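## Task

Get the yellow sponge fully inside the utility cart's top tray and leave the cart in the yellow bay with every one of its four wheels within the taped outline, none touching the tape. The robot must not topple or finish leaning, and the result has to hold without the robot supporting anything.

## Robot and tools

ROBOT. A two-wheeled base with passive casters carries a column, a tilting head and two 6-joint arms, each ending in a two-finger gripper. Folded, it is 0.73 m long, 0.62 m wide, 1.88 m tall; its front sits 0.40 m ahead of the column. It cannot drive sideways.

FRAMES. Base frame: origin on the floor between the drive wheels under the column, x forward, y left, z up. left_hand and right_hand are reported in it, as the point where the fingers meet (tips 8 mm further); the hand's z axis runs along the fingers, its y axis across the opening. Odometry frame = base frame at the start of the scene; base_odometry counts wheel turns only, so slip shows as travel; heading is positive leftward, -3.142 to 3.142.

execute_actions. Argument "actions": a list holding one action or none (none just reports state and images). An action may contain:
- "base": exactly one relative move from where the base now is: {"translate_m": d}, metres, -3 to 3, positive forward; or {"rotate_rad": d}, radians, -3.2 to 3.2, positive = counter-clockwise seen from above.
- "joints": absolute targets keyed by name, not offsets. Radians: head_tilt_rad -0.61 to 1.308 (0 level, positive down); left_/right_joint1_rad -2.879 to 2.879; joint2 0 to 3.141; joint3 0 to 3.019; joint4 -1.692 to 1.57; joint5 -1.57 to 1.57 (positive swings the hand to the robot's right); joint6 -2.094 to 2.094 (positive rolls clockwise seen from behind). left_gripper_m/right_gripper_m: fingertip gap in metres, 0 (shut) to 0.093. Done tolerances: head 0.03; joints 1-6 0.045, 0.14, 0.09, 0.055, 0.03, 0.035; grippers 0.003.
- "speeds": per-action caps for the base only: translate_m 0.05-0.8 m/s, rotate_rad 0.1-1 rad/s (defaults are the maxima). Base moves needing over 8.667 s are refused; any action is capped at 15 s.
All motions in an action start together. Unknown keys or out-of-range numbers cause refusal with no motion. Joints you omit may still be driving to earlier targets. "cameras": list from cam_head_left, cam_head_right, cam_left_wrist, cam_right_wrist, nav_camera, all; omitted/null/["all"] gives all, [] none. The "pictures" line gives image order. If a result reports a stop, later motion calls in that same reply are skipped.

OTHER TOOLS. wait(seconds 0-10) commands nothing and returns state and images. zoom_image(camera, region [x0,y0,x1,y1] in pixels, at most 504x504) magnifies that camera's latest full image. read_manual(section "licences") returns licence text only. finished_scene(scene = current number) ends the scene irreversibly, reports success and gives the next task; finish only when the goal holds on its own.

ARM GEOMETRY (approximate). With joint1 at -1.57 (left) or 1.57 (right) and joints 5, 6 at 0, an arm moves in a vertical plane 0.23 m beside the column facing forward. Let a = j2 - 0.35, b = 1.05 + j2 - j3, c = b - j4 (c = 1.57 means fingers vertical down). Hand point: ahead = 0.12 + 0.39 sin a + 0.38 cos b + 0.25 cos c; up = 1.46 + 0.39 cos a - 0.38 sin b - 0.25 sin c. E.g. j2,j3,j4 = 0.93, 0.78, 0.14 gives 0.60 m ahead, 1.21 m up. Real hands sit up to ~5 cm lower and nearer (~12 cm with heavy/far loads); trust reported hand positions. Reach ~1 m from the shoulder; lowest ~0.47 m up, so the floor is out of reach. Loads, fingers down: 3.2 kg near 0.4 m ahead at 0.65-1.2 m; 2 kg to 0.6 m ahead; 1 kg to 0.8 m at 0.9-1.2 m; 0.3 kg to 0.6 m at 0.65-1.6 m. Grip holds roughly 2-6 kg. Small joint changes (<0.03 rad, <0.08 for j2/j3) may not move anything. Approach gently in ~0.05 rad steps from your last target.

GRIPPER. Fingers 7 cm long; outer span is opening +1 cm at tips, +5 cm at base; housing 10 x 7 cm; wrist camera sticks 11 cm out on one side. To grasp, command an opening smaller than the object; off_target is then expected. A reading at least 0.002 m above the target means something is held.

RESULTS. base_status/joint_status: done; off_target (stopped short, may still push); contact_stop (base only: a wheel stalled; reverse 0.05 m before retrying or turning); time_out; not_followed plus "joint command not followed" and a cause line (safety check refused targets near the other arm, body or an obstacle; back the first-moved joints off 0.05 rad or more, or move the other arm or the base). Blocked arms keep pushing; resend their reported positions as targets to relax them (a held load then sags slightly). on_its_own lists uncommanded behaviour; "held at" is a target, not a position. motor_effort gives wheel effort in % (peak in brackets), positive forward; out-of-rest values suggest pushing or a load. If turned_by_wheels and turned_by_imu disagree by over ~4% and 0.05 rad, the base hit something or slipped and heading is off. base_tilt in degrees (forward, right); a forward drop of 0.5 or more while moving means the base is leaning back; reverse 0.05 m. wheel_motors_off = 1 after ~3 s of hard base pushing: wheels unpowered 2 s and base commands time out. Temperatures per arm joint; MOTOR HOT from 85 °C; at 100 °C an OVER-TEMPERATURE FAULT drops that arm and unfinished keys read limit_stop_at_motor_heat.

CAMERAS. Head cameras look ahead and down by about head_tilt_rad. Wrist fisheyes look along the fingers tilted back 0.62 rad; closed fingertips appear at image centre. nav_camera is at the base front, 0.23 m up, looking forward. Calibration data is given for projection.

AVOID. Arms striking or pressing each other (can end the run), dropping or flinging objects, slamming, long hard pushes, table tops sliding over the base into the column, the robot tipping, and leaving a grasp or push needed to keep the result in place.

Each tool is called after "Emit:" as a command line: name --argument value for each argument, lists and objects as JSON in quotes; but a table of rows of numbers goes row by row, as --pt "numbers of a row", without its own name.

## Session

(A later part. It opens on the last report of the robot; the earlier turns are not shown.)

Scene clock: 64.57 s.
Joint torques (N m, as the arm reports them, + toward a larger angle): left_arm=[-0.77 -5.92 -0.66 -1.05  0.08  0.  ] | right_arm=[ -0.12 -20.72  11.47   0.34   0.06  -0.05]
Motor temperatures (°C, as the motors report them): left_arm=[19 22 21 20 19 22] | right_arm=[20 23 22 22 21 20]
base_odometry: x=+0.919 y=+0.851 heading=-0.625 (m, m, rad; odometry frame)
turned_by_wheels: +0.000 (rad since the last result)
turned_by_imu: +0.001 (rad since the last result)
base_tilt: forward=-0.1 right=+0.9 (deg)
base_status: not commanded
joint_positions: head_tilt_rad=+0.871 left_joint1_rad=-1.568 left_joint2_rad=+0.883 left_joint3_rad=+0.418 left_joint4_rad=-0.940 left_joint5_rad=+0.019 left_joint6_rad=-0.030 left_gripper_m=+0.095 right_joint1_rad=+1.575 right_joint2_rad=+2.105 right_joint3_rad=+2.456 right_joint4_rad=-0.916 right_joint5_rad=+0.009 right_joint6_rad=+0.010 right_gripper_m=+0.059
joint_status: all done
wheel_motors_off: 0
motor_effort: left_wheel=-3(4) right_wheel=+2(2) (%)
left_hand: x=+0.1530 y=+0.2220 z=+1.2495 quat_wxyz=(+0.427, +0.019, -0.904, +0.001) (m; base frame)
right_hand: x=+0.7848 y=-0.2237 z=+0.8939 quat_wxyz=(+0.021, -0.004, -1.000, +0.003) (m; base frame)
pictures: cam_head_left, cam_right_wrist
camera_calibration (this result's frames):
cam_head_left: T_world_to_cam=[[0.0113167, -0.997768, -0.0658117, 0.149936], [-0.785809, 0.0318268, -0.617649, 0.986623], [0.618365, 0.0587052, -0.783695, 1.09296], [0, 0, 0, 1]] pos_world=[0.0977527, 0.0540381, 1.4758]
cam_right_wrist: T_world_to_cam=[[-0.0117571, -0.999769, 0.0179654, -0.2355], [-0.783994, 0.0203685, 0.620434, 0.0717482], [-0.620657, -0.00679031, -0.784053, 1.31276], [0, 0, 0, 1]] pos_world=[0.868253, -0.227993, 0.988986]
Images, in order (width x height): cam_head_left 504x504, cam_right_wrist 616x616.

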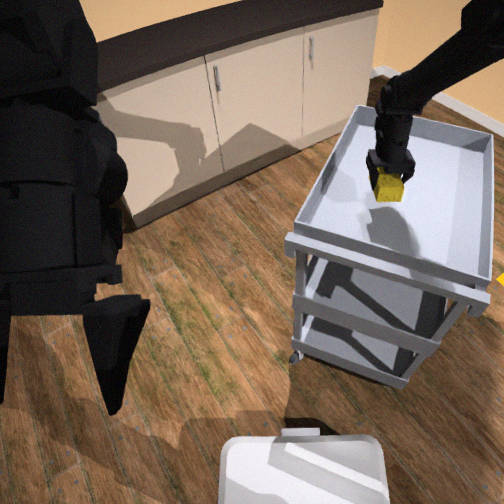

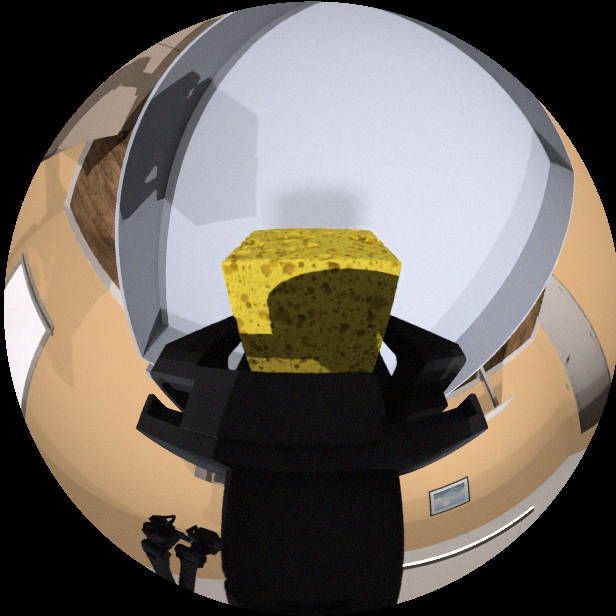

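Emit:
execute_actions --actions '[{"joints":{"right_joint2_rad":2.27,"right_joint3_rad":2.68}}]' --cameras '[]'

Emit:
execute_actions --actions '[{"joints":{"right_gripper_m":0.093}}]' --cameras '["cam_head_left"]'

Emit:
execute_actions --actions '[{"joints":{"right_joint2_rad":1.6,"right_joint3_rad":1.9}}]' --cameras '[]'

Emit:
execute_actions --actions '[{"joints":{"right_joint2_rad":1.6,"right_joint3_rad":1.11,"right_joint4_rad":-0.03,"right_joint6_rad":-1.2}}]' --cameras '["cam_head_left","cam_right_wrist"]'

Scene clock: 70.97 s.
Joint torques (N m, as the arm reports them, + toward a larger angle): left_arm=[-0.57 -6.06 -0.9  -1.06  0.07  0.01] | right_arm=[ -0.09 -20.69  11.66   0.29   0.07  -0.06]
Motor temperatures (°C, as the motors report them): left_arm=[19 22 21 20 19 22] | right_arm=[20 23 23 22 21 20]
base_odometry: x=+0.919 y=+0.851 heading=-0.625 (m, m, rad; odometry frame)
turned_by_wheels: +0.000 (rad since the last result)
turned_by_imu: +0.001 (rad since the last result)
base_tilt: forward=+0.1 right=+0.9 (deg)
base_status: not commanded
joint_positions: head_tilt_rad=+0.871 left_joint1_rad=-1.568 left_joint2_rad=+0.883 left_joint3_rad=+0.418 left_joint4_rad=-0.940 left_joint5_rad=+0.019 left_joint6_rad=-0.030 left_gripper_m=+0.095 right_joint1_rad=+1.575 right_joint2_rad=+2.281 right_joint3_rad=+2.636 right_joint4_rad=-0.916 right_joint5_rad=+0.009 right_joint6_rad=+0.010 right_gripper_m=+0.059
joint_status: all done
wheel_motors_off: 0
motor_effort: left_wheel=-4(4) right_wheel=+2(2) (%)
left_hand: x=+0.1530 y=+0.2220 z=+1.2495 quat_wxyz=(+0.427, +0.019, -0.904, +0.001) (m; base frame)
right_hand: x=+0.7681 y=-0.2236 z=+0.8298 quat_wxyz=(+0.019, -0.004, -1.000, +0.003) (m; base frame)
pictures: none
No camera images: the call's "cameras" was empty. Leave "cameras" out to get every camera's image.

Scene clock: 71.57 s.
Joint torques (N m, as the arm reports them, + toward a larger angle): left_arm=[-0.35 -5.88 -0.64 -1.04  0.08 -0.02] | right_arm=[  0.09 -20.27  11.76   0.24   0.07  -0.06]
Motor temperatures (°C, as the motors report them): left_arm=[19 22 21 20 19 22] | right_arm=[20 23 23 22 21 20]
base_odometry: x=+0.919 y=+0.851 heading=-0.625 (m, m, rad; odometry frame)
turned_by_wheels: +0.000 (rad since the last result)
turned_by_imu: +0.000 (rad since the last result)
base_tilt: forward=-0.1 right=+0.8 (deg)
base_status: not commanded
joint_positions: head_tilt_rad=+0.871 left_joint1_rad=-1.568 left_joint2_rad=+0.883 left_joint3_rad=+0.418 left_joint4_rad=-0.940 left_joint5_rad=+0.019 left_joint6_rad=-0.030 left_gripper_m=+0.095 right_joint1_rad=+1.575 right_joint2_rad=+2.281 right_joint3_rad=+2.636 right_joint4_rad=-0.916 right_joint5_rad=+0.009 right_joint6_rad=+0.010 right_gripper_m=+0.093
joint_status: all done
wheel_motors_off: 0
motor_effort: left_wheel=-5(2) right_wheel=+2(2) (%)
left_hand: x=+0.1530 y=+0.2220 z=+1.2495 quat_wxyz=(+0.427, +0.019, -0.904, +0.001) (m; base frame)
right_hand: x=+0.7681 y=-0.2236 z=+0.8298 quat_wxyz=(+0.019, -0.004, -1.000, +0.003) (m; base frame)
pictures: cam_head_left
camera_calibration (this result's frames):
cam_head_left: T_world_to_cam=[[0.0113167, -0.997768, -0.0658117, 0.149936], [-0.785809, 0.0318268, -0.617649, 0.986623], [0.618365, 0.0587052, -0.783695, 1.09296], [0, 0, 0, 1]] pos_world=[0.0977528, 0.0540381, 1.4758]
Images, in order (width x height): cam_head_left 504x504.

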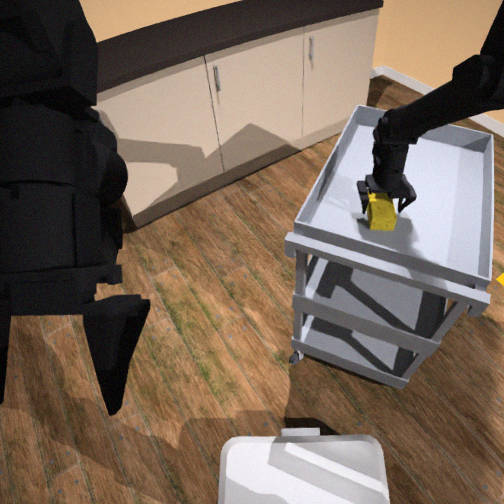

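Scene clock: 73.27 s.
Joint torques (N m, as the arm reports them, + toward a larger angle): left_arm=[-0.64 -6.26 -0.61 -1.08  0.07 -0.01] | right_arm=[ -0.18 -19.22   7.24   0.2    0.07  -0.05]
Motor temperatures (°C, as the motors report them): left_arm=[19 22 21 20 19 22] | right_arm=[20 24 23 22 21 20]
base_odometry: x=+0.919 y=+0.851 heading=-0.625 (m, m, rad; odometry frame)
turned_by_wheels: +0.000 (rad since the last result)
turned_by_imu: +0.001 (rad since the last result)
base_tilt: forward=-0.1 right=+0.9 (deg)
base_status: not commanded
joint_positions: head_tilt_rad=+0.871 left_joint1_rad=-1.568 left_joint2_rad=+0.883 left_joint3_rad=+0.418 left_joint4_rad=-0.940 left_joint5_rad=+0.019 left_joint6_rad=-0.030 left_gripper_m=+0.095 right_joint1_rad=+1.575 right_joint2_rad=+1.609 right_joint3_rad=+1.902 right_joint4_rad=-0.916 right_joint5_rad=+0.009 right_joint6_rad=+0.010 right_gripper_m=+0.093
joint_status: all done
wheel_motors_off: 0
motor_effort: left_wheel=+0(3) right_wheel=+2(2) (%)
left_hand: x=+0.1530 y=+0.2220 z=+1.2495 quat_wxyz=(+0.427, +0.019, -0.904, +0.001) (m; base frame)
right_hand: x=+0.7444 y=-0.2244 z=+1.0667 quat_wxyz=(+0.050, -0.004, -0.999, +0.003) (m; base frame)
pictures: none
No camera images: the call's "cameras" was empty. Leave "cameras" out to get every camera's image.

Scene clock: 74.80 s.
Joint torques (N m, as the arm reports them, + toward a larger angle): left_arm=[-0.37 -6.29 -0.53 -1.07  0.08  0.01] | right_arm=[ -0.09 -14.75   0.71   0.71  -0.03  -0.06]
Motor temperatures (°C, as the motors report them): left_arm=[19 22 21 20 19 22] | right_arm=[20 24 22 22 21 20]
base_odometry: x=+0.919 y=+0.851 heading=-0.625 (m, m, rad; odometry frame)
turned_by_wheels: +0.000 (rad since the last result)
turned_by_imu: +0.001 (rad since the last result)
base_tilt: forward=+0.1 right=+0.8 (deg)
base_status: not commanded
joint_positions: head_tilt_rad=+0.871 left_joint1_rad=-1.568 left_joint2_rad=+0.883 left_joint3_rad=+0.418 left_joint4_rad=-0.940 left_joint5_rad=+0.019 left_joint6_rad=-0.030 left_gripper_m=+0.095 right_joint1_rad=+1.575 right_joint2_rad=+1.609 right_joint3_rad=+1.107 right_joint4_rad=-0.040 right_joint5_rad=+0.009 right_joint6_rad=-1.191 right_gripper_m=+0.093
joint_status: all done
wheel_motors_off: 0
motor_effort: left_wheel=-4(3) right_wheel=+2(3) (%)
left_hand: x=+0.1530 y=+0.2220 z=+1.2495 quat_wxyz=(+0.427, +0.019, -0.904, +0.001) (m; base frame)
right_hand: x=+0.4940 y=-0.2245 z=+0.9450 quat_wxyz=(+0.009, +0.562, -0.827, -0.003) (m; base frame)
pictures: cam_head_left, cam_right_wrist
camera_calibration (this result's frames):
cam_head_left: T_world_to_cam=[[0.0113167, -0.997768, -0.0658117, 0.149936], [-0.785809, 0.0318268, -0.617649, 0.986623], [0.618365, 0.0587052, -0.783695, 1.09296], [0, 0, 0, 1]] pos_world=[0.0977528, 0.0540381, 1.4758]
cam_right_wrist: T_world_to_cam=[[0.927634, -0.373474, -0.00346901, -0.543821], [-0.297574, -0.744663, 0.597434, -0.578252], [-0.225709, -0.553168, -0.801911, 0.871476], [0, 0, 0, 1]] pos_world=[0.529094, -0.151633, 1.04243]
Images, in order (width x height): cam_head_left 504x504, cam_right_wrist 616x616.

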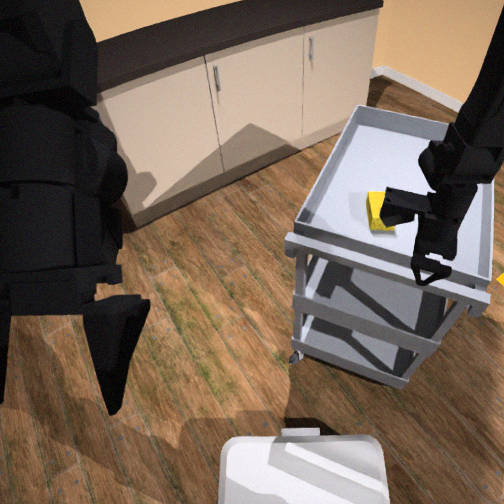

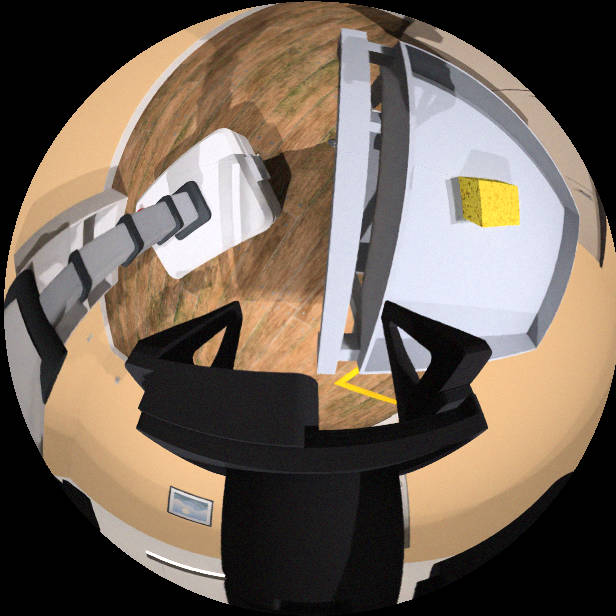

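Emit:
execute_actions --actions '[{"joints":{"right_joint2_rad":1.82,"right_joint3_rad":1.35,"right_joint6_rad":-1.11}}]' --cameras '["cam_right_wrist"]'

Scene clock: 78.73 s.
Joint torques (N m, as the arm reports them, + toward a larger angle): left_arm=[-0.14 -6.   -0.6  -1.14  0.08 -0.03] | right_arm=[ -0.74 -14.26   0.96   0.5   -0.15   0.1 ]
Motor temperatures (°C, as the motors report them): left_arm=[19 22 21 20 19 22] | right_arm=[20 24 22 22 21 20]
base_odometry: x=+0.919 y=+0.851 heading=-0.625 (m, m, rad; odometry frame)
turned_by_wheels: +0.000 (rad since the last result)
turned_by_imu: +0.001 (rad since the last result)
base_tilt: forward=-0.1 right=+0.9 (deg)
base_status: not commanded
joint_positions: head_tilt_rad=+0.871 left_joint1_rad=-1.568 left_joint2_rad=+0.883 left_joint3_rad=+0.418 left_joint4_rad=-0.940 left_joint5_rad=+0.019 left_joint6_rad=-0.030 left_gripper_m=+0.095 right_joint1_rad=+1.575 right_joint2_rad=+1.822 right_joint3_rad=+1.350 right_joint4_rad=-0.031 right_joint5_rad=+0.011 right_joint6_rad=-1.119 right_gripper_m=+0.093
joint_status: all done
wheel_motors_off: 0
motor_effort: left_wheel=-5(2) right_wheel=+2(3) (%)
left_hand: x=+0.1530 y=+0.2220 z=+1.2495 quat_wxyz=(+0.427, +0.019, -0.904, +0.001) (m; base frame)
right_hand: x=+0.5319 y=-0.2245 z=+0.8655 quat_wxyz=(-0.007, +0.531, -0.847, +0.009) (m; base frame)
pictures: cam_right_wrist
camera_calibration (this result's frames):
cam_right_wrist: T_world_to_cam=[[0.89763, -0.439406, 0.0343933, -0.610806], [-0.37445, -0.71912, 0.585366, -0.462469], [-0.23248, -0.538321, -0.810039, 0.830181], [0, 0, 0, 1]] pos_world=[0.568107, -0.154059, 0.964201]
Images, in order (width x height): cam_right_wrist 616x616.

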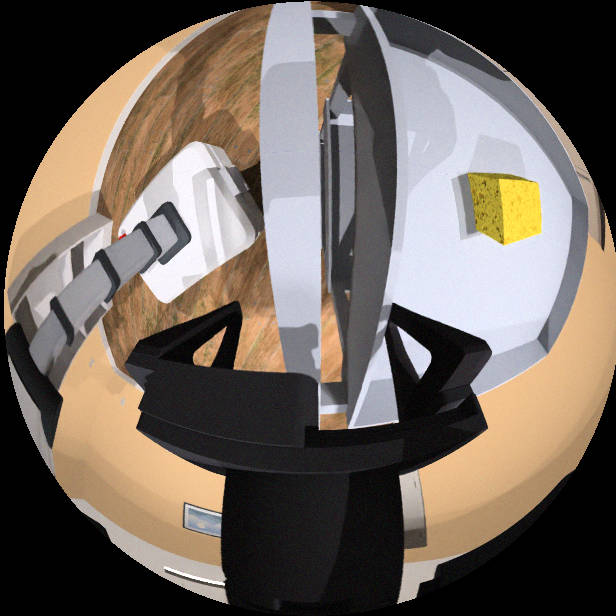

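Emit:
execute_actions --actions '[{"joints":{"right_joint2_rad":1.93,"right_joint3_rad":1.47}}]' --cameras '["cam_right_wrist"]'

Emit:
execute_actions --actions '[{"joints":{"right_gripper_m":0.0}}]' --cameras '[]'

Emit:
execute_actions --actions '[{"base":{"rotate_rad":-0.3},"speeds":{"rotate_rad":0.15},"joints":{"right_gripper_m":0.0}}]' --cameras '["cam_head_left","cam_right_wrist","nav_camera"]'

Scene clock: 84.23 s.
Joint torques (N m, as the arm reports them, + toward a larger angle): left_arm=[-0.31 -6.18 -0.72 -1.15  0.09 -0.01] | right_arm=[  0.12 -14.29   0.99   0.52  -0.09   0.1 ]
Motor temperatures (°C, as the motors report them): left_arm=[19 22 21 20 19 22] | right_arm=[20 23 22 22 21 20]
base_odometry: x=+0.919 y=+0.851 heading=-0.625 (m, m, rad; odometry frame)
turned_by_wheels: +0.000 (rad since the last result)
turned_by_imu: +0.001 (rad since the last result)
base_tilt: forward=-0.1 right=+0.9 (deg)
base_status: not commanded
joint_positions: head_tilt_rad=+0.871 left_joint1_rad=-1.568 left_joint2_rad=+0.883 left_joint3_rad=+0.418 left_joint4_rad=-0.940 left_joint5_rad=+0.019 left_joint6_rad=-0.030 left_gripper_m=+0.095 right_joint1_rad=+1.575 right_joint2_rad=+1.931 right_joint3_rad=+1.471 right_joint4_rad=-0.031 right_joint5_rad=+0.011 right_joint6_rad=-1.119 right_gripper_m=+0.093
joint_status: all done
wheel_motors_off: 0
motor_effort: left_wheel=-2(4) right_wheel=+3(3) (%)
left_hand: x=+0.1530 y=+0.2220 z=+1.2495 quat_wxyz=(+0.427, +0.019, -0.904, +0.001) (m; base frame)
right_hand: x=+0.5412 y=-0.2244 z=+0.8239 quat_wxyz=(-0.012, +0.531, -0.847, +0.012) (m; base frame)
pictures: cam_right_wrist
camera_calibration (this result's frames):
cam_right_wrist: T_world_to_cam=[[0.897126, -0.439443, 0.0453376, -0.626455], [-0.381597, -0.719118, 0.580735, -0.426836], [-0.222597, -0.538293, -0.812829, 0.79572], [0, 0, 0, 1]] pos_world=[0.576254, -0.153906, 0.923065]
Images, in order (width x height): cam_right_wrist 616x616.

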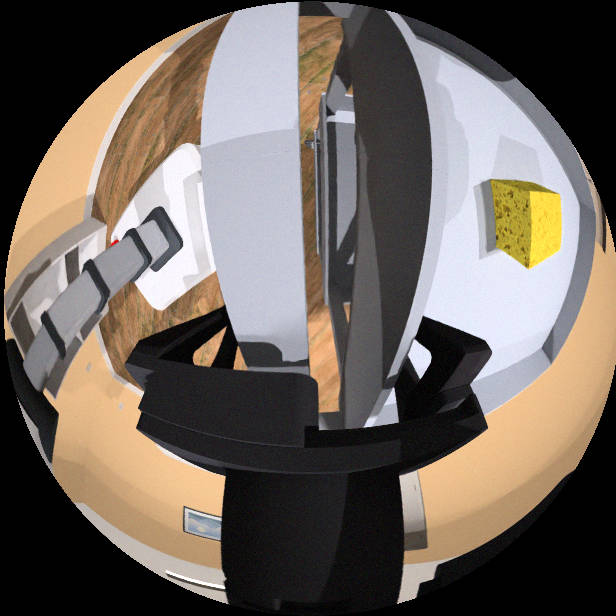

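Scene clock: 84.93 s.
Joint torques (N m, as the arm reports them, + toward a larger angle): left_arm=[-0.53 -6.11 -0.6  -1.1   0.08  0.01] | right_arm=[  0.26 -14.7    0.41   0.35  -0.08   0.15]
Motor temperatures (°C, as the motors report them): left_arm=[19 22 21 20 19 22] | right_arm=[20 23 22 22 21 20]
base_odometry: x=+0.919 y=+0.851 heading=-0.625 (m, m, rad; odometry frame)
turned_by_wheels: +0.000 (rad since the last result)
turned_by_imu: +0.000 (rad since the last result)
base_tilt: forward=+0.0 right=+0.9 (deg)
base_status: not commanded
joint_positions: head_tilt_rad=+0.871 left_joint1_rad=-1.568 left_joint2_rad=+0.883 left_joint3_rad=+0.418 left_joint4_rad=-0.940 left_joint5_rad=+0.019 left_joint6_rad=-0.030 left_gripper_m=+0.095 right_joint1_rad=+1.572 right_joint2_rad=+1.931 right_joint3_rad=+1.478 right_joint4_rad=-0.026 right_joint5_rad=+0.011 right_joint6_rad=-1.127 right_gripper_m=+0.064
joint_status: right_gripper_m off_target (ended at +0.064, target +0.000)
wheel_motors_off: 0
motor_effort: left_wheel=-2(5) right_wheel=+3(3) (%)
left_hand: x=+0.1530 y=+0.2220 z=+1.2495 quat_wxyz=(+0.427, +0.019, -0.904, +0.001) (m; base frame)
right_hand: x=+0.5467 y=-0.2267 z=+0.8242 quat_wxyz=(-0.016, +0.534, -0.845, +0.016) (m; base frame)
pictures: none
No camera images: the call's "cameras" was empty. Leave "cameras" out to get every camera's image.

Scene clock: 88.50 s.
Joint torques (N m, as the arm reports them, + toward a larger angle): left_arm=[-0.36 -6.11 -0.52 -1.22  0.07 -0.01] | right_arm=[ -2.08 -14.72   0.7   -0.03  -0.45   1.66]
Motor temperatures (°C, as the motors report them): left_arm=[19 22 21 20 19 22] | right_arm=[20 23 21 22 21 22]
base_odometry: x=+0.919 y=+0.851 heading=-0.922 (m, m, rad; odometry frame)
turned_by_wheels: -0.297 (rad since the last result)
turned_by_imu: -0.289 (rad since the last result)
base_tilt: forward=+0.0 right=+1.0 (deg)
base_status: done
joint_positions: head_tilt_rad=+0.871 left_joint1_rad=-1.568 left_joint2_rad=+0.883 left_joint3_rad=+0.418 left_joint4_rad=-0.940 left_joint5_rad=+0.019 left_joint6_rad=-0.030 left_gripper_m=+0.095 right_joint1_rad=+1.614 right_joint2_rad=+1.933 right_joint3_rad=+1.474 right_joint4_rad=-0.013 right_joint5_rad=+0.020 right_joint6_rad=-1.314 right_gripper_m=+0.064
joint_status: right_gripper_m off_target (ended at +0.064, target +0.000)
wheel_motors_off: 0
motor_effort: left_wheel=+7(49) right_wheel=-3(61) (%)
left_hand: x=+0.1530 y=+0.2220 z=+1.2495 quat_wxyz=(+0.427, +0.019, -0.904, +0.001) (m; base frame)
right_hand: x=+0.5456 y=-0.1956 z=+0.8239 quat_wxyz=(-0.026, +0.618, -0.785, +0.009) (m; base frame)
pictures: cam_head_left, cam_right_wrist, nav_camera
camera_calibration (this result's frames):
cam_head_left: T_world_to_cam=[[0.0113167, -0.997768, -0.0658117, 0.149936], [-0.785809, 0.0318268, -0.617649, 0.986623], [0.618365, 0.0587052, -0.783695, 1.09296], [0, 0, 0, 1]] pos_world=[0.0977527, 0.0540381, 1.4758]
cam_right_wrist: T_world_to_cam=[[0.96914, -0.239618, 0.0578798, -0.628243], [-0.229964, -0.794246, 0.562397, -0.486738], [-0.0887899, -0.558352, -0.824839, 0.745144], [0, 0, 0, 1]] pos_world=[0.563085, -0.121076, 0.924727]
Images, in order (width x height): cam_head_left 504x504, cam_right_wrist 616x616, nav_camera 504x504.

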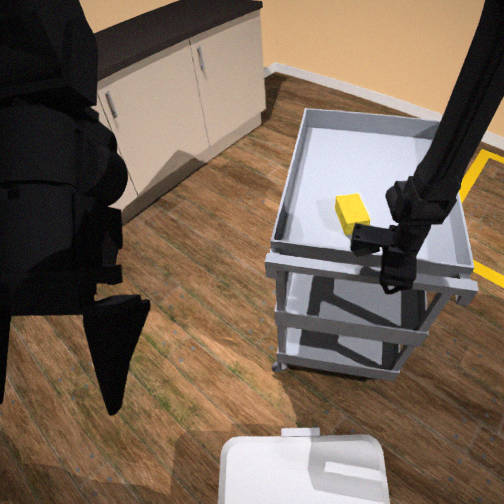

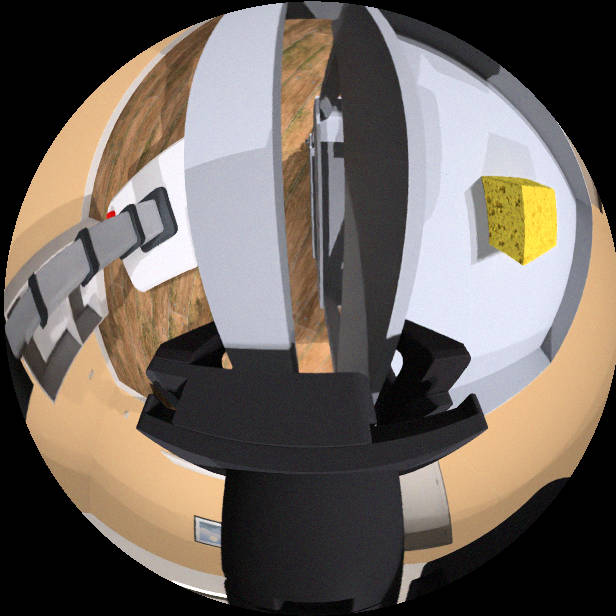

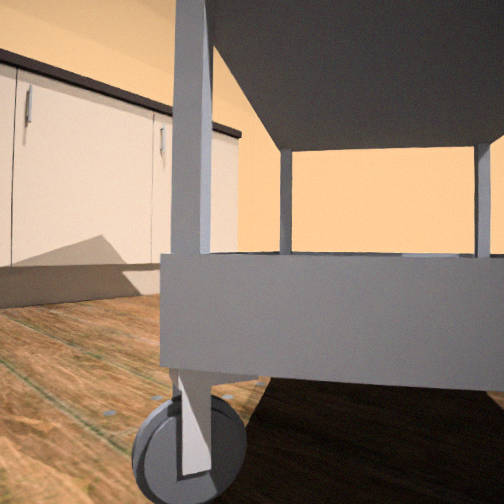

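It moved sideways: all swivel. Continue.

Emit:
execute_actions --actions '[{"base":{"rotate_rad":-0.68},"speeds":{"rotate_rad":0.15},"joints":{"right_gripper_m":0.0,"right_joint6_rad":-1.3,"head_tilt_rad":0.7}}]' --cameras '["cam_head_left","nav_camera"]'

Scene clock: 96.13 s.
Joint torques (N m, as the arm reports them, + toward a larger angle): left_arm=[-0.44 -6.4  -0.58 -1.09  0.1   0.01] | right_arm=[ -0.59 -14.46   0.07   0.17   0.19   0.94]
Motor temperatures (°C, as the motors report them): left_arm=[19 22 21 20 19 22] | right_arm=[20 23 21 22 21 23]
base_odometry: x=+0.919 y=+0.851 heading=-1.600 (m, m, rad; odometry frame)
turned_by_wheels: -0.678 (rad since the last result)
turned_by_imu: -0.671 (rad since the last result)
base_tilt: forward=+0.1 right=+1.0 (deg)
base_status: done
joint_positions: head_tilt_rad=+0.717 left_joint1_rad=-1.568 left_joint2_rad=+0.883 left_joint3_rad=+0.417 left_joint4_rad=-0.940 left_joint5_rad=+0.019 left_joint6_rad=-0.030 left_gripper_m=+0.095 right_joint1_rad=+1.587 right_joint2_rad=+1.932 right_joint3_rad=+1.482 right_joint4_rad=-0.020 right_joint5_rad=+0.002 right_joint6_rad=-1.415 right_gripper_m=+0.064
joint_status: right_joint6_rad time_out (moved -0.101 of +0.014); right_gripper_m off_target (ended at +0.064, target +0.000); the others done
wheel_motors_off: 0
on_its_own: right_joint6_rad reads -1.415 and still pushes toward -1.300 since a time_out
motor_effort: left_wheel=+7(29) right_wheel=-5(50) (%)
left_hand: x=+0.1528 y=+0.2220 z=+1.2495 quat_wxyz=(+0.427, +0.019, -0.904, +0.001) (m; base frame)
right_hand: x=+0.5494 y=-0.2132 z=+0.8238 quat_wxyz=(-0.024, +0.653, -0.757, +0.013) (m; base frame)
pictures: cam_head_left, nav_camera
camera_calibration (this result's frames):
cam_head_left: T_world_to_cam=[[0.0212644, -0.997768, -0.0633015, 0.145573], [-0.681921, 0.0318268, -0.730733, 1.15558], [0.731116, 0.0587052, -0.679723, 0.927204], [0, 0, 0, 1]] pos_world=[0.107023, 0.0540381, 1.48387]
Images, in order (width x height): cam_head_left 504x504, nav_camera 504x504.

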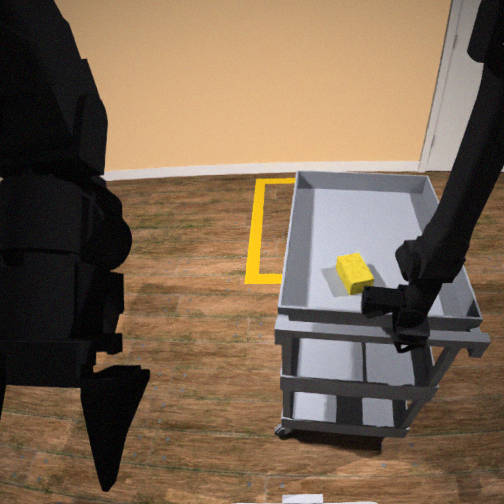

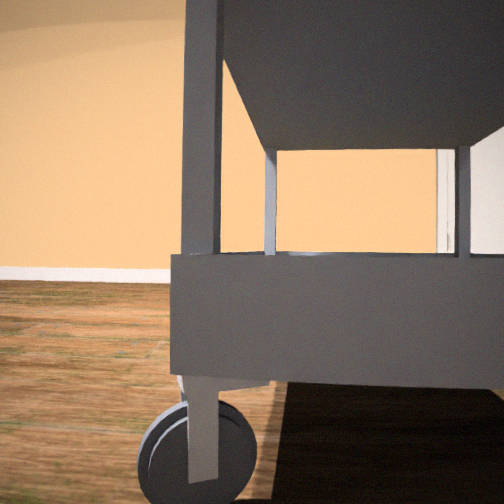

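Emit:
execute_actions --actions '[{"base":{"rotate_rad":-0.06},"speeds":{"rotate_rad":0.15},"joints":{"right_gripper_m":0.0,"right_joint6_rad":-1.42,"head_tilt_rad":0.95}}]' --cameras '[]'

Emit:
execute_actions --actions '[{"base":{"translate_m":1.08},"speeds":{"translate_m":0.25},"joints":{"right_gripper_m":0.0}}]' --cameras '["cam_head_left","cam_head_right","nav_camera"]'

Scene clock: 100.77 s.
Joint torques (N m, as the arm reports them, + toward a larger angle): left_arm=[-0.73 -5.9  -0.57 -1.06  0.06 -0.01] | right_arm=[ -1.38 -14.47  -0.04   0.15   0.24   0.69]
Motor temperatures (°C, as the motors report them): left_arm=[19 22 21 20 19 22] | right_arm=[20 24 21 22 21 23]
base_odometry: x=+0.919 y=+0.851 heading=-1.659 (m, m, rad; odometry frame)
turned_by_wheels: -0.059 (rad since the last result)
turned_by_imu: -0.057 (rad since the last result)
base_tilt: forward=-0.1 right=+0.7 (deg)
base_status: done
joint_positions: head_tilt_rad=+0.950 left_joint1_rad=-1.568 left_joint2_rad=+0.883 left_joint3_rad=+0.417 left_joint4_rad=-0.940 left_joint5_rad=+0.019 left_joint6_rad=-0.030 left_gripper_m=+0.095 right_joint1_rad=+1.597 right_joint2_rad=+1.932 right_joint3_rad=+1.482 right_joint4_rad=-0.020 right_joint5_rad=+0.001 right_joint6_rad=-1.503 right_gripper_m=+0.064
joint_status: right_joint6_rad time_out (moved -0.088 of -0.005); right_gripper_m off_target (ended at +0.064, target +0.000); the others done
wheel_motors_off: 0
on_its_own: right_joint6_rad reads -1.503 and still pushes toward -1.420 since a time_out
motor_effort: left_wheel=+5(35) right_wheel=-6(33) (%)
left_hand: x=+0.1528 y=+0.2220 z=+1.2495 quat_wxyz=(+0.427, +0.019, -0.904, +0.001) (m; base frame)
right_hand: x=+0.5498 y=-0.2050 z=+0.8240 quat_wxyz=(-0.027, +0.687, -0.726, +0.010) (m; base frame)
pictures: none
No camera images: the call's "cameras" was empty. Leave "cameras" out to get every camera's image.

not run: a stop came earlier in this reply.

Emit:
execute_actions --actions '[{"base":{"translate_m":1.08},"speeds":{"translate_m":0.25},"joints":{"right_gripper_m":0.0}}]' --cameras '["cam_head_left","cam_head_right","nav_camera"]'

Scene clock: 109.80 s.
Joint torques (N m, as the arm reports them, + toward a larger angle): left_arm=[-0.17 -6.86 -0.55 -1.03  0.07 -0.02] | right_arm=[  3.26 -14.79   1.58   1.42  -0.86  -2.16]
Motor temperatures (°C, as the motors report them): left_arm=[19 22 21 20 19 22] | right_arm=[20 24 21 22 21 23]
base_odometry: x=+0.823 y=-0.225 heading=-1.661 (m, m, rad; odometry frame)
turned_by_wheels: -0.002 (rad since the last result)
turned_by_imu: +0.002 (rad since the last result)
base_tilt: forward=+0.0 right=+0.9 (deg)
base_status: done
joint_positions: head_tilt_rad=+0.951 left_joint1_rad=-1.568 left_joint2_rad=+0.883 left_joint3_rad=+0.415 left_joint4_rad=-0.940 left_joint5_rad=+0.019 left_joint6_rad=-0.030 left_gripper_m=+0.095 right_joint1_rad=+1.516 right_joint2_rad=+1.939 right_joint3_rad=+1.461 right_joint4_rad=-0.058 right_joint5_rad=+0.035 right_joint6_rad=-1.145 right_gripper_m=+0.065
joint_status: right_gripper_m off_target (ended at +0.065, target +0.000)
wheel_motors_off: 0
on_its_own: right_joint6_rad reads -1.145 and still pushes toward -1.420 since a time_out
motor_effort: left_wheel=+1(66) right_wheel=+1(65) (%)
left_hand: x=+0.1519 y=+0.2220 z=+1.2499 quat_wxyz=(+0.428, +0.019, -0.904, +0.001) (m; base frame)
right_hand: x=+0.5219 y=-0.2735 z=+0.8216 quat_wxyz=(+0.028, +0.530, -0.847, +0.031) (m; base frame)
pictures: cam_head_left, cam_head_right, nav_camera
camera_calibration (this result's frames):
cam_head_left: T_world_to_cam=[[0.00598041, -0.997768, -0.0665093, 0.151277], [-0.832994, 0.0318268, -0.552366, 0.888445], [0.55325, 0.0587052, -0.830944, 1.16898], [0, 0, 0, 1]] pos_world=[0.092428, 0.0540381, 1.47216]
cam_head_right: T_world_to_cam=[[-0.000798442, -0.996866, -0.0791008, 0.0577488], [-0.819373, 0.0459975, -0.571412, 0.922868], [0.57326, 0.0643569, -0.816842, 1.14452], [0, 0, 0, 1]] pos_world=[0.100113, -0.0585395, 1.4668]
Images, in order (width x height): cam_head_left 504x504, cam_head_right 504x504, nav_camera 504x504.

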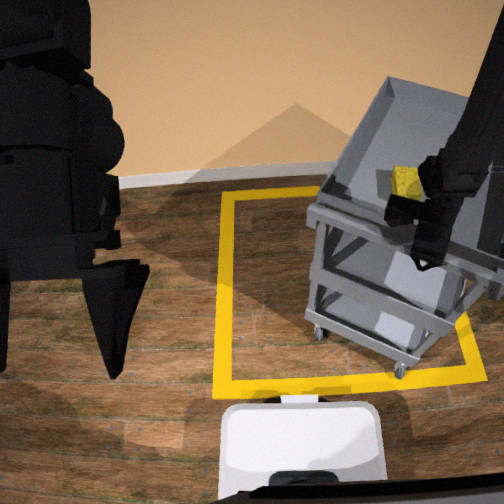

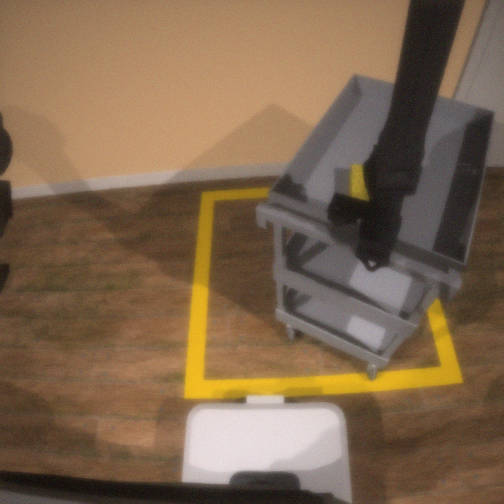

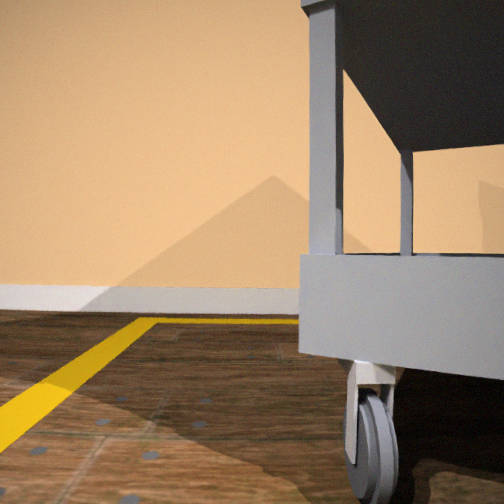

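Jackknifed right. Pull back to straighten.

Emit:
execute_actions --actions '[{"base":{"translate_m":-0.5},"speeds":{"translate_m":0.15},"joints":{"right_gripper_m":0.0,"right_joint6_rad":-1.6}}]' --cameras '["cam_head_left","cam_right_wrist"]'

Scene clock: 121.53 s.
Joint torques (N m, as the arm reports them, + toward a larger angle): left_arm=[-0.32 -5.81 -0.3  -1.03  0.08 -0.03] | right_arm=[ -1.03 -14.95   1.15   0.18   0.03   0.86]
Motor temperatures (°C, as the motors report them): left_arm=[19 22 21 20 19 22] | right_arm=[20 24 21 22 21 26]
base_odometry: x=+0.869 y=+0.273 heading=-1.662 (m, m, rad; odometry frame)
turned_by_wheels: -0.001 (rad since the last result)
turned_by_imu: +0.001 (rad since the last result)
base_tilt: forward=-0.1 right=+0.9 (deg)
base_status: done
joint_positions: head_tilt_rad=+0.951 left_joint1_rad=-1.568 left_joint2_rad=+0.883 left_joint3_rad=+0.413 left_joint4_rad=-0.940 left_joint5_rad=+0.019 left_joint6_rad=-0.030 left_gripper_m=+0.095 right_joint1_rad=+1.592 right_joint2_rad=+1.938 right_joint3_rad=+1.466 right_joint4_rad=-0.021 right_joint5_rad=+0.007 right_joint6_rad=-1.704 right_gripper_m=+0.064
joint_status: right_joint6_rad off_target (ended at -1.704, target -1.600); right_gripper_m off_target (ended at +0.064, target +0.000)
wheel_motors_off: 0
motor_effort: left_wheel=+0(43) right_wheel=+1(51) (%)
left_hand: x=+0.1508 y=+0.2220 z=+1.2502 quat_wxyz=(+0.429, +0.019, -0.903, +0.001) (m; base frame)
right_hand: x=+0.5350 y=-0.2103 z=+0.8208 quat_wxyz=(-0.014, +0.756, -0.655, +0.007) (m; base frame)
pictures: cam_head_left, cam_right_wrist
camera_calibration (this result's frames):
cam_head_left: T_world_to_cam=[[0.00596343, -0.997768, -0.0665108, 0.15128], [-0.833135, 0.0318268, -0.552153, 0.888125], [0.553037, 0.0587052, -0.831086, 1.16921], [0, 0, 0, 1]] pos_world=[0.0924107, 0.0540381, 1.47215]
cam_right_wrist: T_world_to_cam=[[0.989576, 0.137616, 0.0424525, -0.540257], [0.0875923, -0.809119, 0.58108, -0.687481], [0.114315, -0.571304, -0.812738, 0.6121], [0, 0, 0, 1]] pos_world=[0.524871, -0.132211, 0.919894]
Images, in order (width x height): cam_head_left 504x504, cam_right_wrist 616x616.

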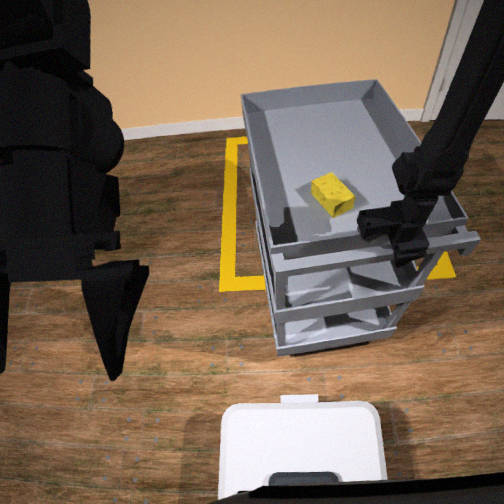

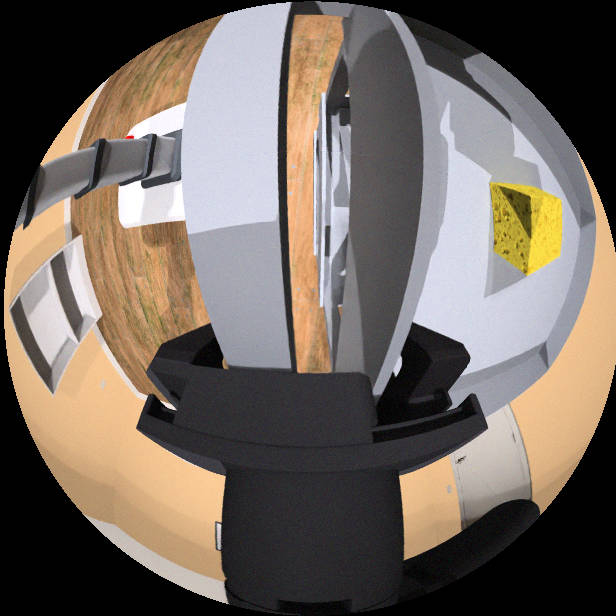

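Emit:
execute_actions --actions '[{"base":{"translate_m":0.28},"speeds":{"translate_m":0.12},"joints":{"right_gripper_m":0.0,"right_joint6_rad":-1.5}}]' --cameras '["cam_head_left"]'

Scene clock: 127.07 s.
Joint torques (N m, as the arm reports them, + toward a larger angle): left_arm=[-0.2  -5.92 -0.56 -1.13  0.06 -0.01] | right_arm=[ -1.04 -14.8    0.68   0.21   0.32   0.73]
Motor temperatures (°C, as the motors report them): left_arm=[19 22 21 20 19 22] | right_arm=[20 24 21 22 21 25]
base_odometry: x=+0.843 y=-0.005 heading=-1.662 (m, m, rad; odometry frame)
turned_by_wheels: +0.001 (rad since the last result)
turned_by_imu: +0.003 (rad since the last result)
base_tilt: forward=-0.1 right=+0.9 (deg)
base_status: done
joint_positions: head_tilt_rad=+0.952 left_joint1_rad=-1.568 left_joint2_rad=+0.883 left_joint3_rad=+0.414 left_joint4_rad=-0.940 left_joint5_rad=+0.019 left_joint6_rad=-0.030 left_gripper_m=+0.095 right_joint1_rad=+1.590 right_joint2_rad=+1.940 right_joint3_rad=+1.473 right_joint4_rad=-0.021 right_joint5_rad=-0.002 right_joint6_rad=-1.587 right_gripper_m=+0.064
joint_status: right_joint6_rad time_out (moved +0.117 of +0.204); right_gripper_m off_target (ended at +0.064, target +0.000)
wheel_motors_off: 0
on_its_own: right_joint6_rad reads -1.587 and still pushes toward -1.500 since a time_out
motor_effort: left_wheel=+1(57) right_wheel=+1(39) (%)
left_hand: x=+0.1515 y=+0.2220 z=+1.2500 quat_wxyz=(+0.428, +0.019, -0.903, +0.001) (m; base frame)
right_hand: x=+0.5388 y=-0.2100 z=+0.8205 quat_wxyz=(-0.019, +0.716, -0.698, +0.006) (m; base frame)
pictures: cam_head_left
camera_calibration (this result's frames):
cam_head_left: T_world_to_cam=[[0.00595507, -0.997768, -0.0665116, 0.151282], [-0.833204, 0.0318268, -0.552048, 0.887967], [0.552933, 0.0587052, -0.831155, 1.16932], [0, 0, 0, 1]] pos_world=[0.0924022, 0.0540381, 1.47215]
Images, in order (width x height): cam_head_left 504x504.

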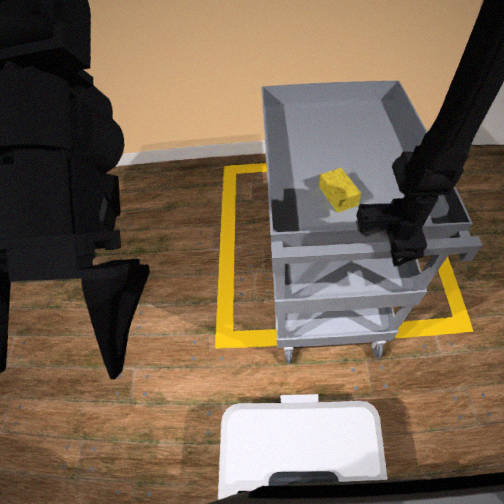

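Emit:
execute_actions --actions '[{"base":{"translate_m":0.33},"speeds":{"translate_m":0.12},"joints":{"right_gripper_m":0.0}}]' --cameras '[]'

Emit:
execute_actions --actions '[{"joints":{"right_gripper_m":0.093,"right_joint6_rad":-1.55}}]' --cameras '[]'

Emit:
execute_actions --actions '[{"joints":{"right_joint2_rad":1.55,"right_joint3_rad":1.12}}]' --cameras '[]'

Emit:
execute_actions --actions '[{"base":{"translate_m":-0.6}}]' --cameras '["cam_head_left","nav_camera"]'

Scene clock: 135.53 s.
Joint torques (N m, as the arm reports them, + toward a larger angle): left_arm=[-0.54 -6.05 -0.56 -0.97  0.1  -0.02] | right_arm=[ -0.99 -14.98   0.59   0.34   0.09  -0.42]
Motor temperatures (°C, as the motors report them): left_arm=[19 22 21 20 19 22] | right_arm=[20 24 21 22 21 24]
base_odometry: x=+0.813 y=-0.334 heading=-1.663 (m, m, rad; odometry frame)
turned_by_wheels: -0.002 (rad since the last result)
turned_by_imu: +0.001 (rad since the last result)
base_tilt: forward=+0.1 right=+0.9 (deg)
base_status: done
joint_positions: head_tilt_rad=+0.952 left_joint1_rad=-1.568 left_joint2_rad=+0.883 left_joint3_rad=+0.416 left_joint4_rad=-0.940 left_joint5_rad=+0.019 left_joint6_rad=-0.030 left_gripper_m=+0.095 right_joint1_rad=+1.588 right_joint2_rad=+1.940 right_joint3_rad=+1.472 right_joint4_rad=-0.028 right_joint5_rad=+0.005 right_joint6_rad=-1.445 right_gripper_m=+0.064
joint_status: right_gripper_m off_target (ended at +0.064, target +0.000)
wheel_motors_off: 0
on_its_own: right_joint6_rad reads -1.445 and still pushes toward -1.500 since a time_out
motor_effort: left_wheel=-4(64) right_wheel=+1(63) (%)
left_hand: x=+0.1522 y=+0.2220 z=+1.2498 quat_wxyz=(+0.428, +0.019, -0.904, +0.001) (m; base frame)
right_hand: x=+0.5364 y=-0.2129 z=+0.8201 quat_wxyz=(-0.014, +0.664, -0.747, +0.005) (m; base frame)
pictures: none
No camera images: the call's "cameras" was empty. Leave "cameras" out to get every camera's image.

Scene clock: 136.57 s.
Joint torques (N m, as the arm reports them, + toward a larger angle): left_arm=[-0.67 -6.15 -0.54 -1.12  0.07 -0.03] | right_arm=[ -0.74 -14.72   0.59   0.39   0.09  -0.05]
Motor temperatures (°C, as the motors report them): left_arm=[19 22 21 20 19 22] | right_arm=[20 24 21 22 21 24]
base_odometry: x=+0.813 y=-0.334 heading=-1.663 (m, m, rad; odometry frame)
turned_by_wheels: +0.000 (rad since the last result)
turned_by_imu: +0.000 (rad since the last result)
base_tilt: forward=-0.1 right=+0.7 (deg)
base_status: not commanded
joint_positions: head_tilt_rad=+0.952 left_joint1_rad=-1.568 left_joint2_rad=+0.883 left_joint3_rad=+0.416 left_joint4_rad=-0.940 left_joint5_rad=+0.019 left_joint6_rad=-0.030 left_gripper_m=+0.095 right_joint1_rad=+1.587 right_joint2_rad=+1.940 right_joint3_rad=+1.472 right_joint4_rad=-0.029 right_joint5_rad=+0.005 right_joint6_rad=-1.539 right_gripper_m=+0.093
joint_status: all done
wheel_motors_off: 0
motor_effort: left_wheel=-3(2) right_wheel=+3(3) (%)
left_hand: x=+0.1522 y=+0.2220 z=+1.2498 quat_wxyz=(+0.428, +0.019, -0.904, +0.001) (m; base frame)
right_hand: x=+0.5363 y=-0.2135 z=+0.8202 quat_wxyz=(-0.013, +0.699, -0.715, +0.006) (m; base frame)
pictures: none
No camera images: the call's "cameras" was empty. Leave "cameras" out to get every camera's image.

Scene clock: 137.87 s.
Joint torques (N m, as the arm reports them, + toward a larger angle): left_arm=[-0.23 -5.96 -0.41 -1.03  0.06 -0.04] | right_arm=[ -0.81 -13.41   0.96   0.42   0.06  -0.04]
Motor temperatures (°C, as the motors report them): left_arm=[19 22 21 20 19 22] | right_arm=[20 24 21 22 21 24]
base_odometry: x=+0.813 y=-0.334 heading=-1.663 (m, m, rad; odometry frame)
turned_by_wheels: +0.000 (rad since the last result)
turned_by_imu: +0.000 (rad since the last result)
base_tilt: forward=+0.1 right=+1.0 (deg)
base_status: not commanded
joint_positions: head_tilt_rad=+0.952 left_joint1_rad=-1.568 left_joint2_rad=+0.883 left_joint3_rad=+0.416 left_joint4_rad=-0.940 left_joint5_rad=+0.019 left_joint6_rad=-0.030 left_gripper_m=+0.095 right_joint1_rad=+1.586 right_joint2_rad=+1.540 right_joint3_rad=+1.127 right_joint4_rad=-0.027 right_joint5_rad=+0.006 right_joint6_rad=-1.540 right_gripper_m=+0.093
joint_status: all done
wheel_motors_off: 0
motor_effort: left_wheel=-5(3) right_wheel=+3(3) (%)
left_hand: x=+0.1522 y=+0.2220 z=+1.2498 quat_wxyz=(+0.428, +0.019, -0.904, +0.001) (m; base frame)
right_hand: x=+0.5441 y=-0.2165 z=+0.9731 quat_wxyz=(-0.033, +0.698, -0.715, +0.026) (m; base frame)
pictures: none
No camera images: the call's "cameras" was empty. Leave "cameras" out to get every camera's image.

Scene clock: 140.57 s.
Joint torques (N m, as the arm reports them, + toward a larger angle): left_arm=[-0.42 -6.3  -0.51 -1.06  0.08 -0.01] | right_arm=[ -0.58 -13.39   1.28   0.34   0.06  -0.05]
Motor temperatures (°C, as the motors report them): left_arm=[19 22 21 20 19 22] | right_arm=[20 24 21 22 21 24]
base_odometry: x=+0.868 y=+0.263 heading=-1.665 (m, m, rad; odometry frame)
turned_by_wheels: -0.002 (rad since the last result)
turned_by_imu: -0.002 (rad since the last result)
base_tilt: forward=-0.1 right=+0.8 (deg)
base_status: done
joint_positions: head_tilt_rad=+0.952 left_joint1_rad=-1.568 left_joint2_rad=+0.881 left_joint3_rad=+0.413 left_joint4_rad=-0.940 left_joint5_rad=+0.019 left_joint6_rad=-0.030 left_gripper_m=+0.095 right_joint1_rad=+1.582 right_joint2_rad=+1.544 right_joint3_rad=+1.119 right_joint4_rad=-0.027 right_joint5_rad=+0.006 right_joint6_rad=-1.540 right_gripper_m=+0.093
joint_status: not commanded
wheel_motors_off: 0
motor_effort: left_wheel=-1(63) right_wheel=+1(70) (%)
left_hand: x=+0.1507 y=+0.2220 z=+1.2503 quat_wxyz=(+0.429, +0.019, -0.903, +0.001) (m; base frame)
right_hand: x=+0.5371 y=-0.2193 z=+0.9709 quat_wxyz=(-0.027, +0.698, -0.716, +0.023) (m; base frame)
pictures: cam_head_left, nav_camera
camera_calibration (this result's frames):
cam_head_left: T_world_to_cam=[[0.00592029, -0.997768, -0.0665147, 0.151289], [-0.833493, 0.0318268, -0.551613, 0.88731], [0.552498, 0.0587052, -0.831444, 1.16979], [0, 0, 0, 1]] pos_world=[0.0923667, 0.0540381, 1.47213]
Images, in order (width x height): cam_head_left 504x504, nav_camera 504x504.

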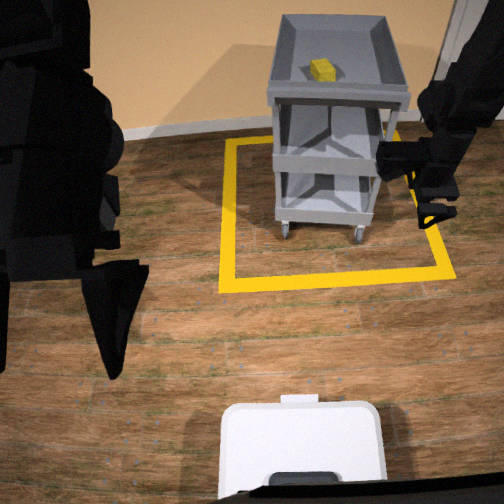

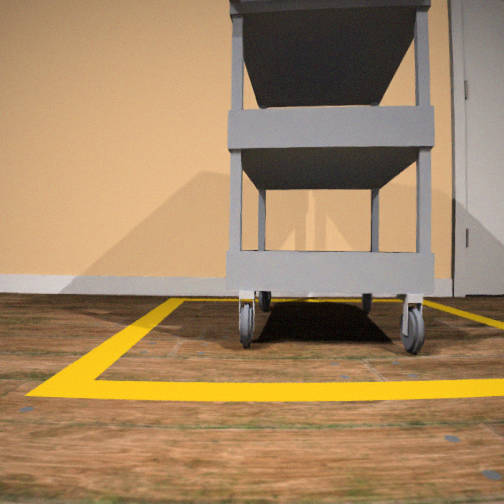

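Emit:
finished_scene --scene 1

The scene is finished: the task was done.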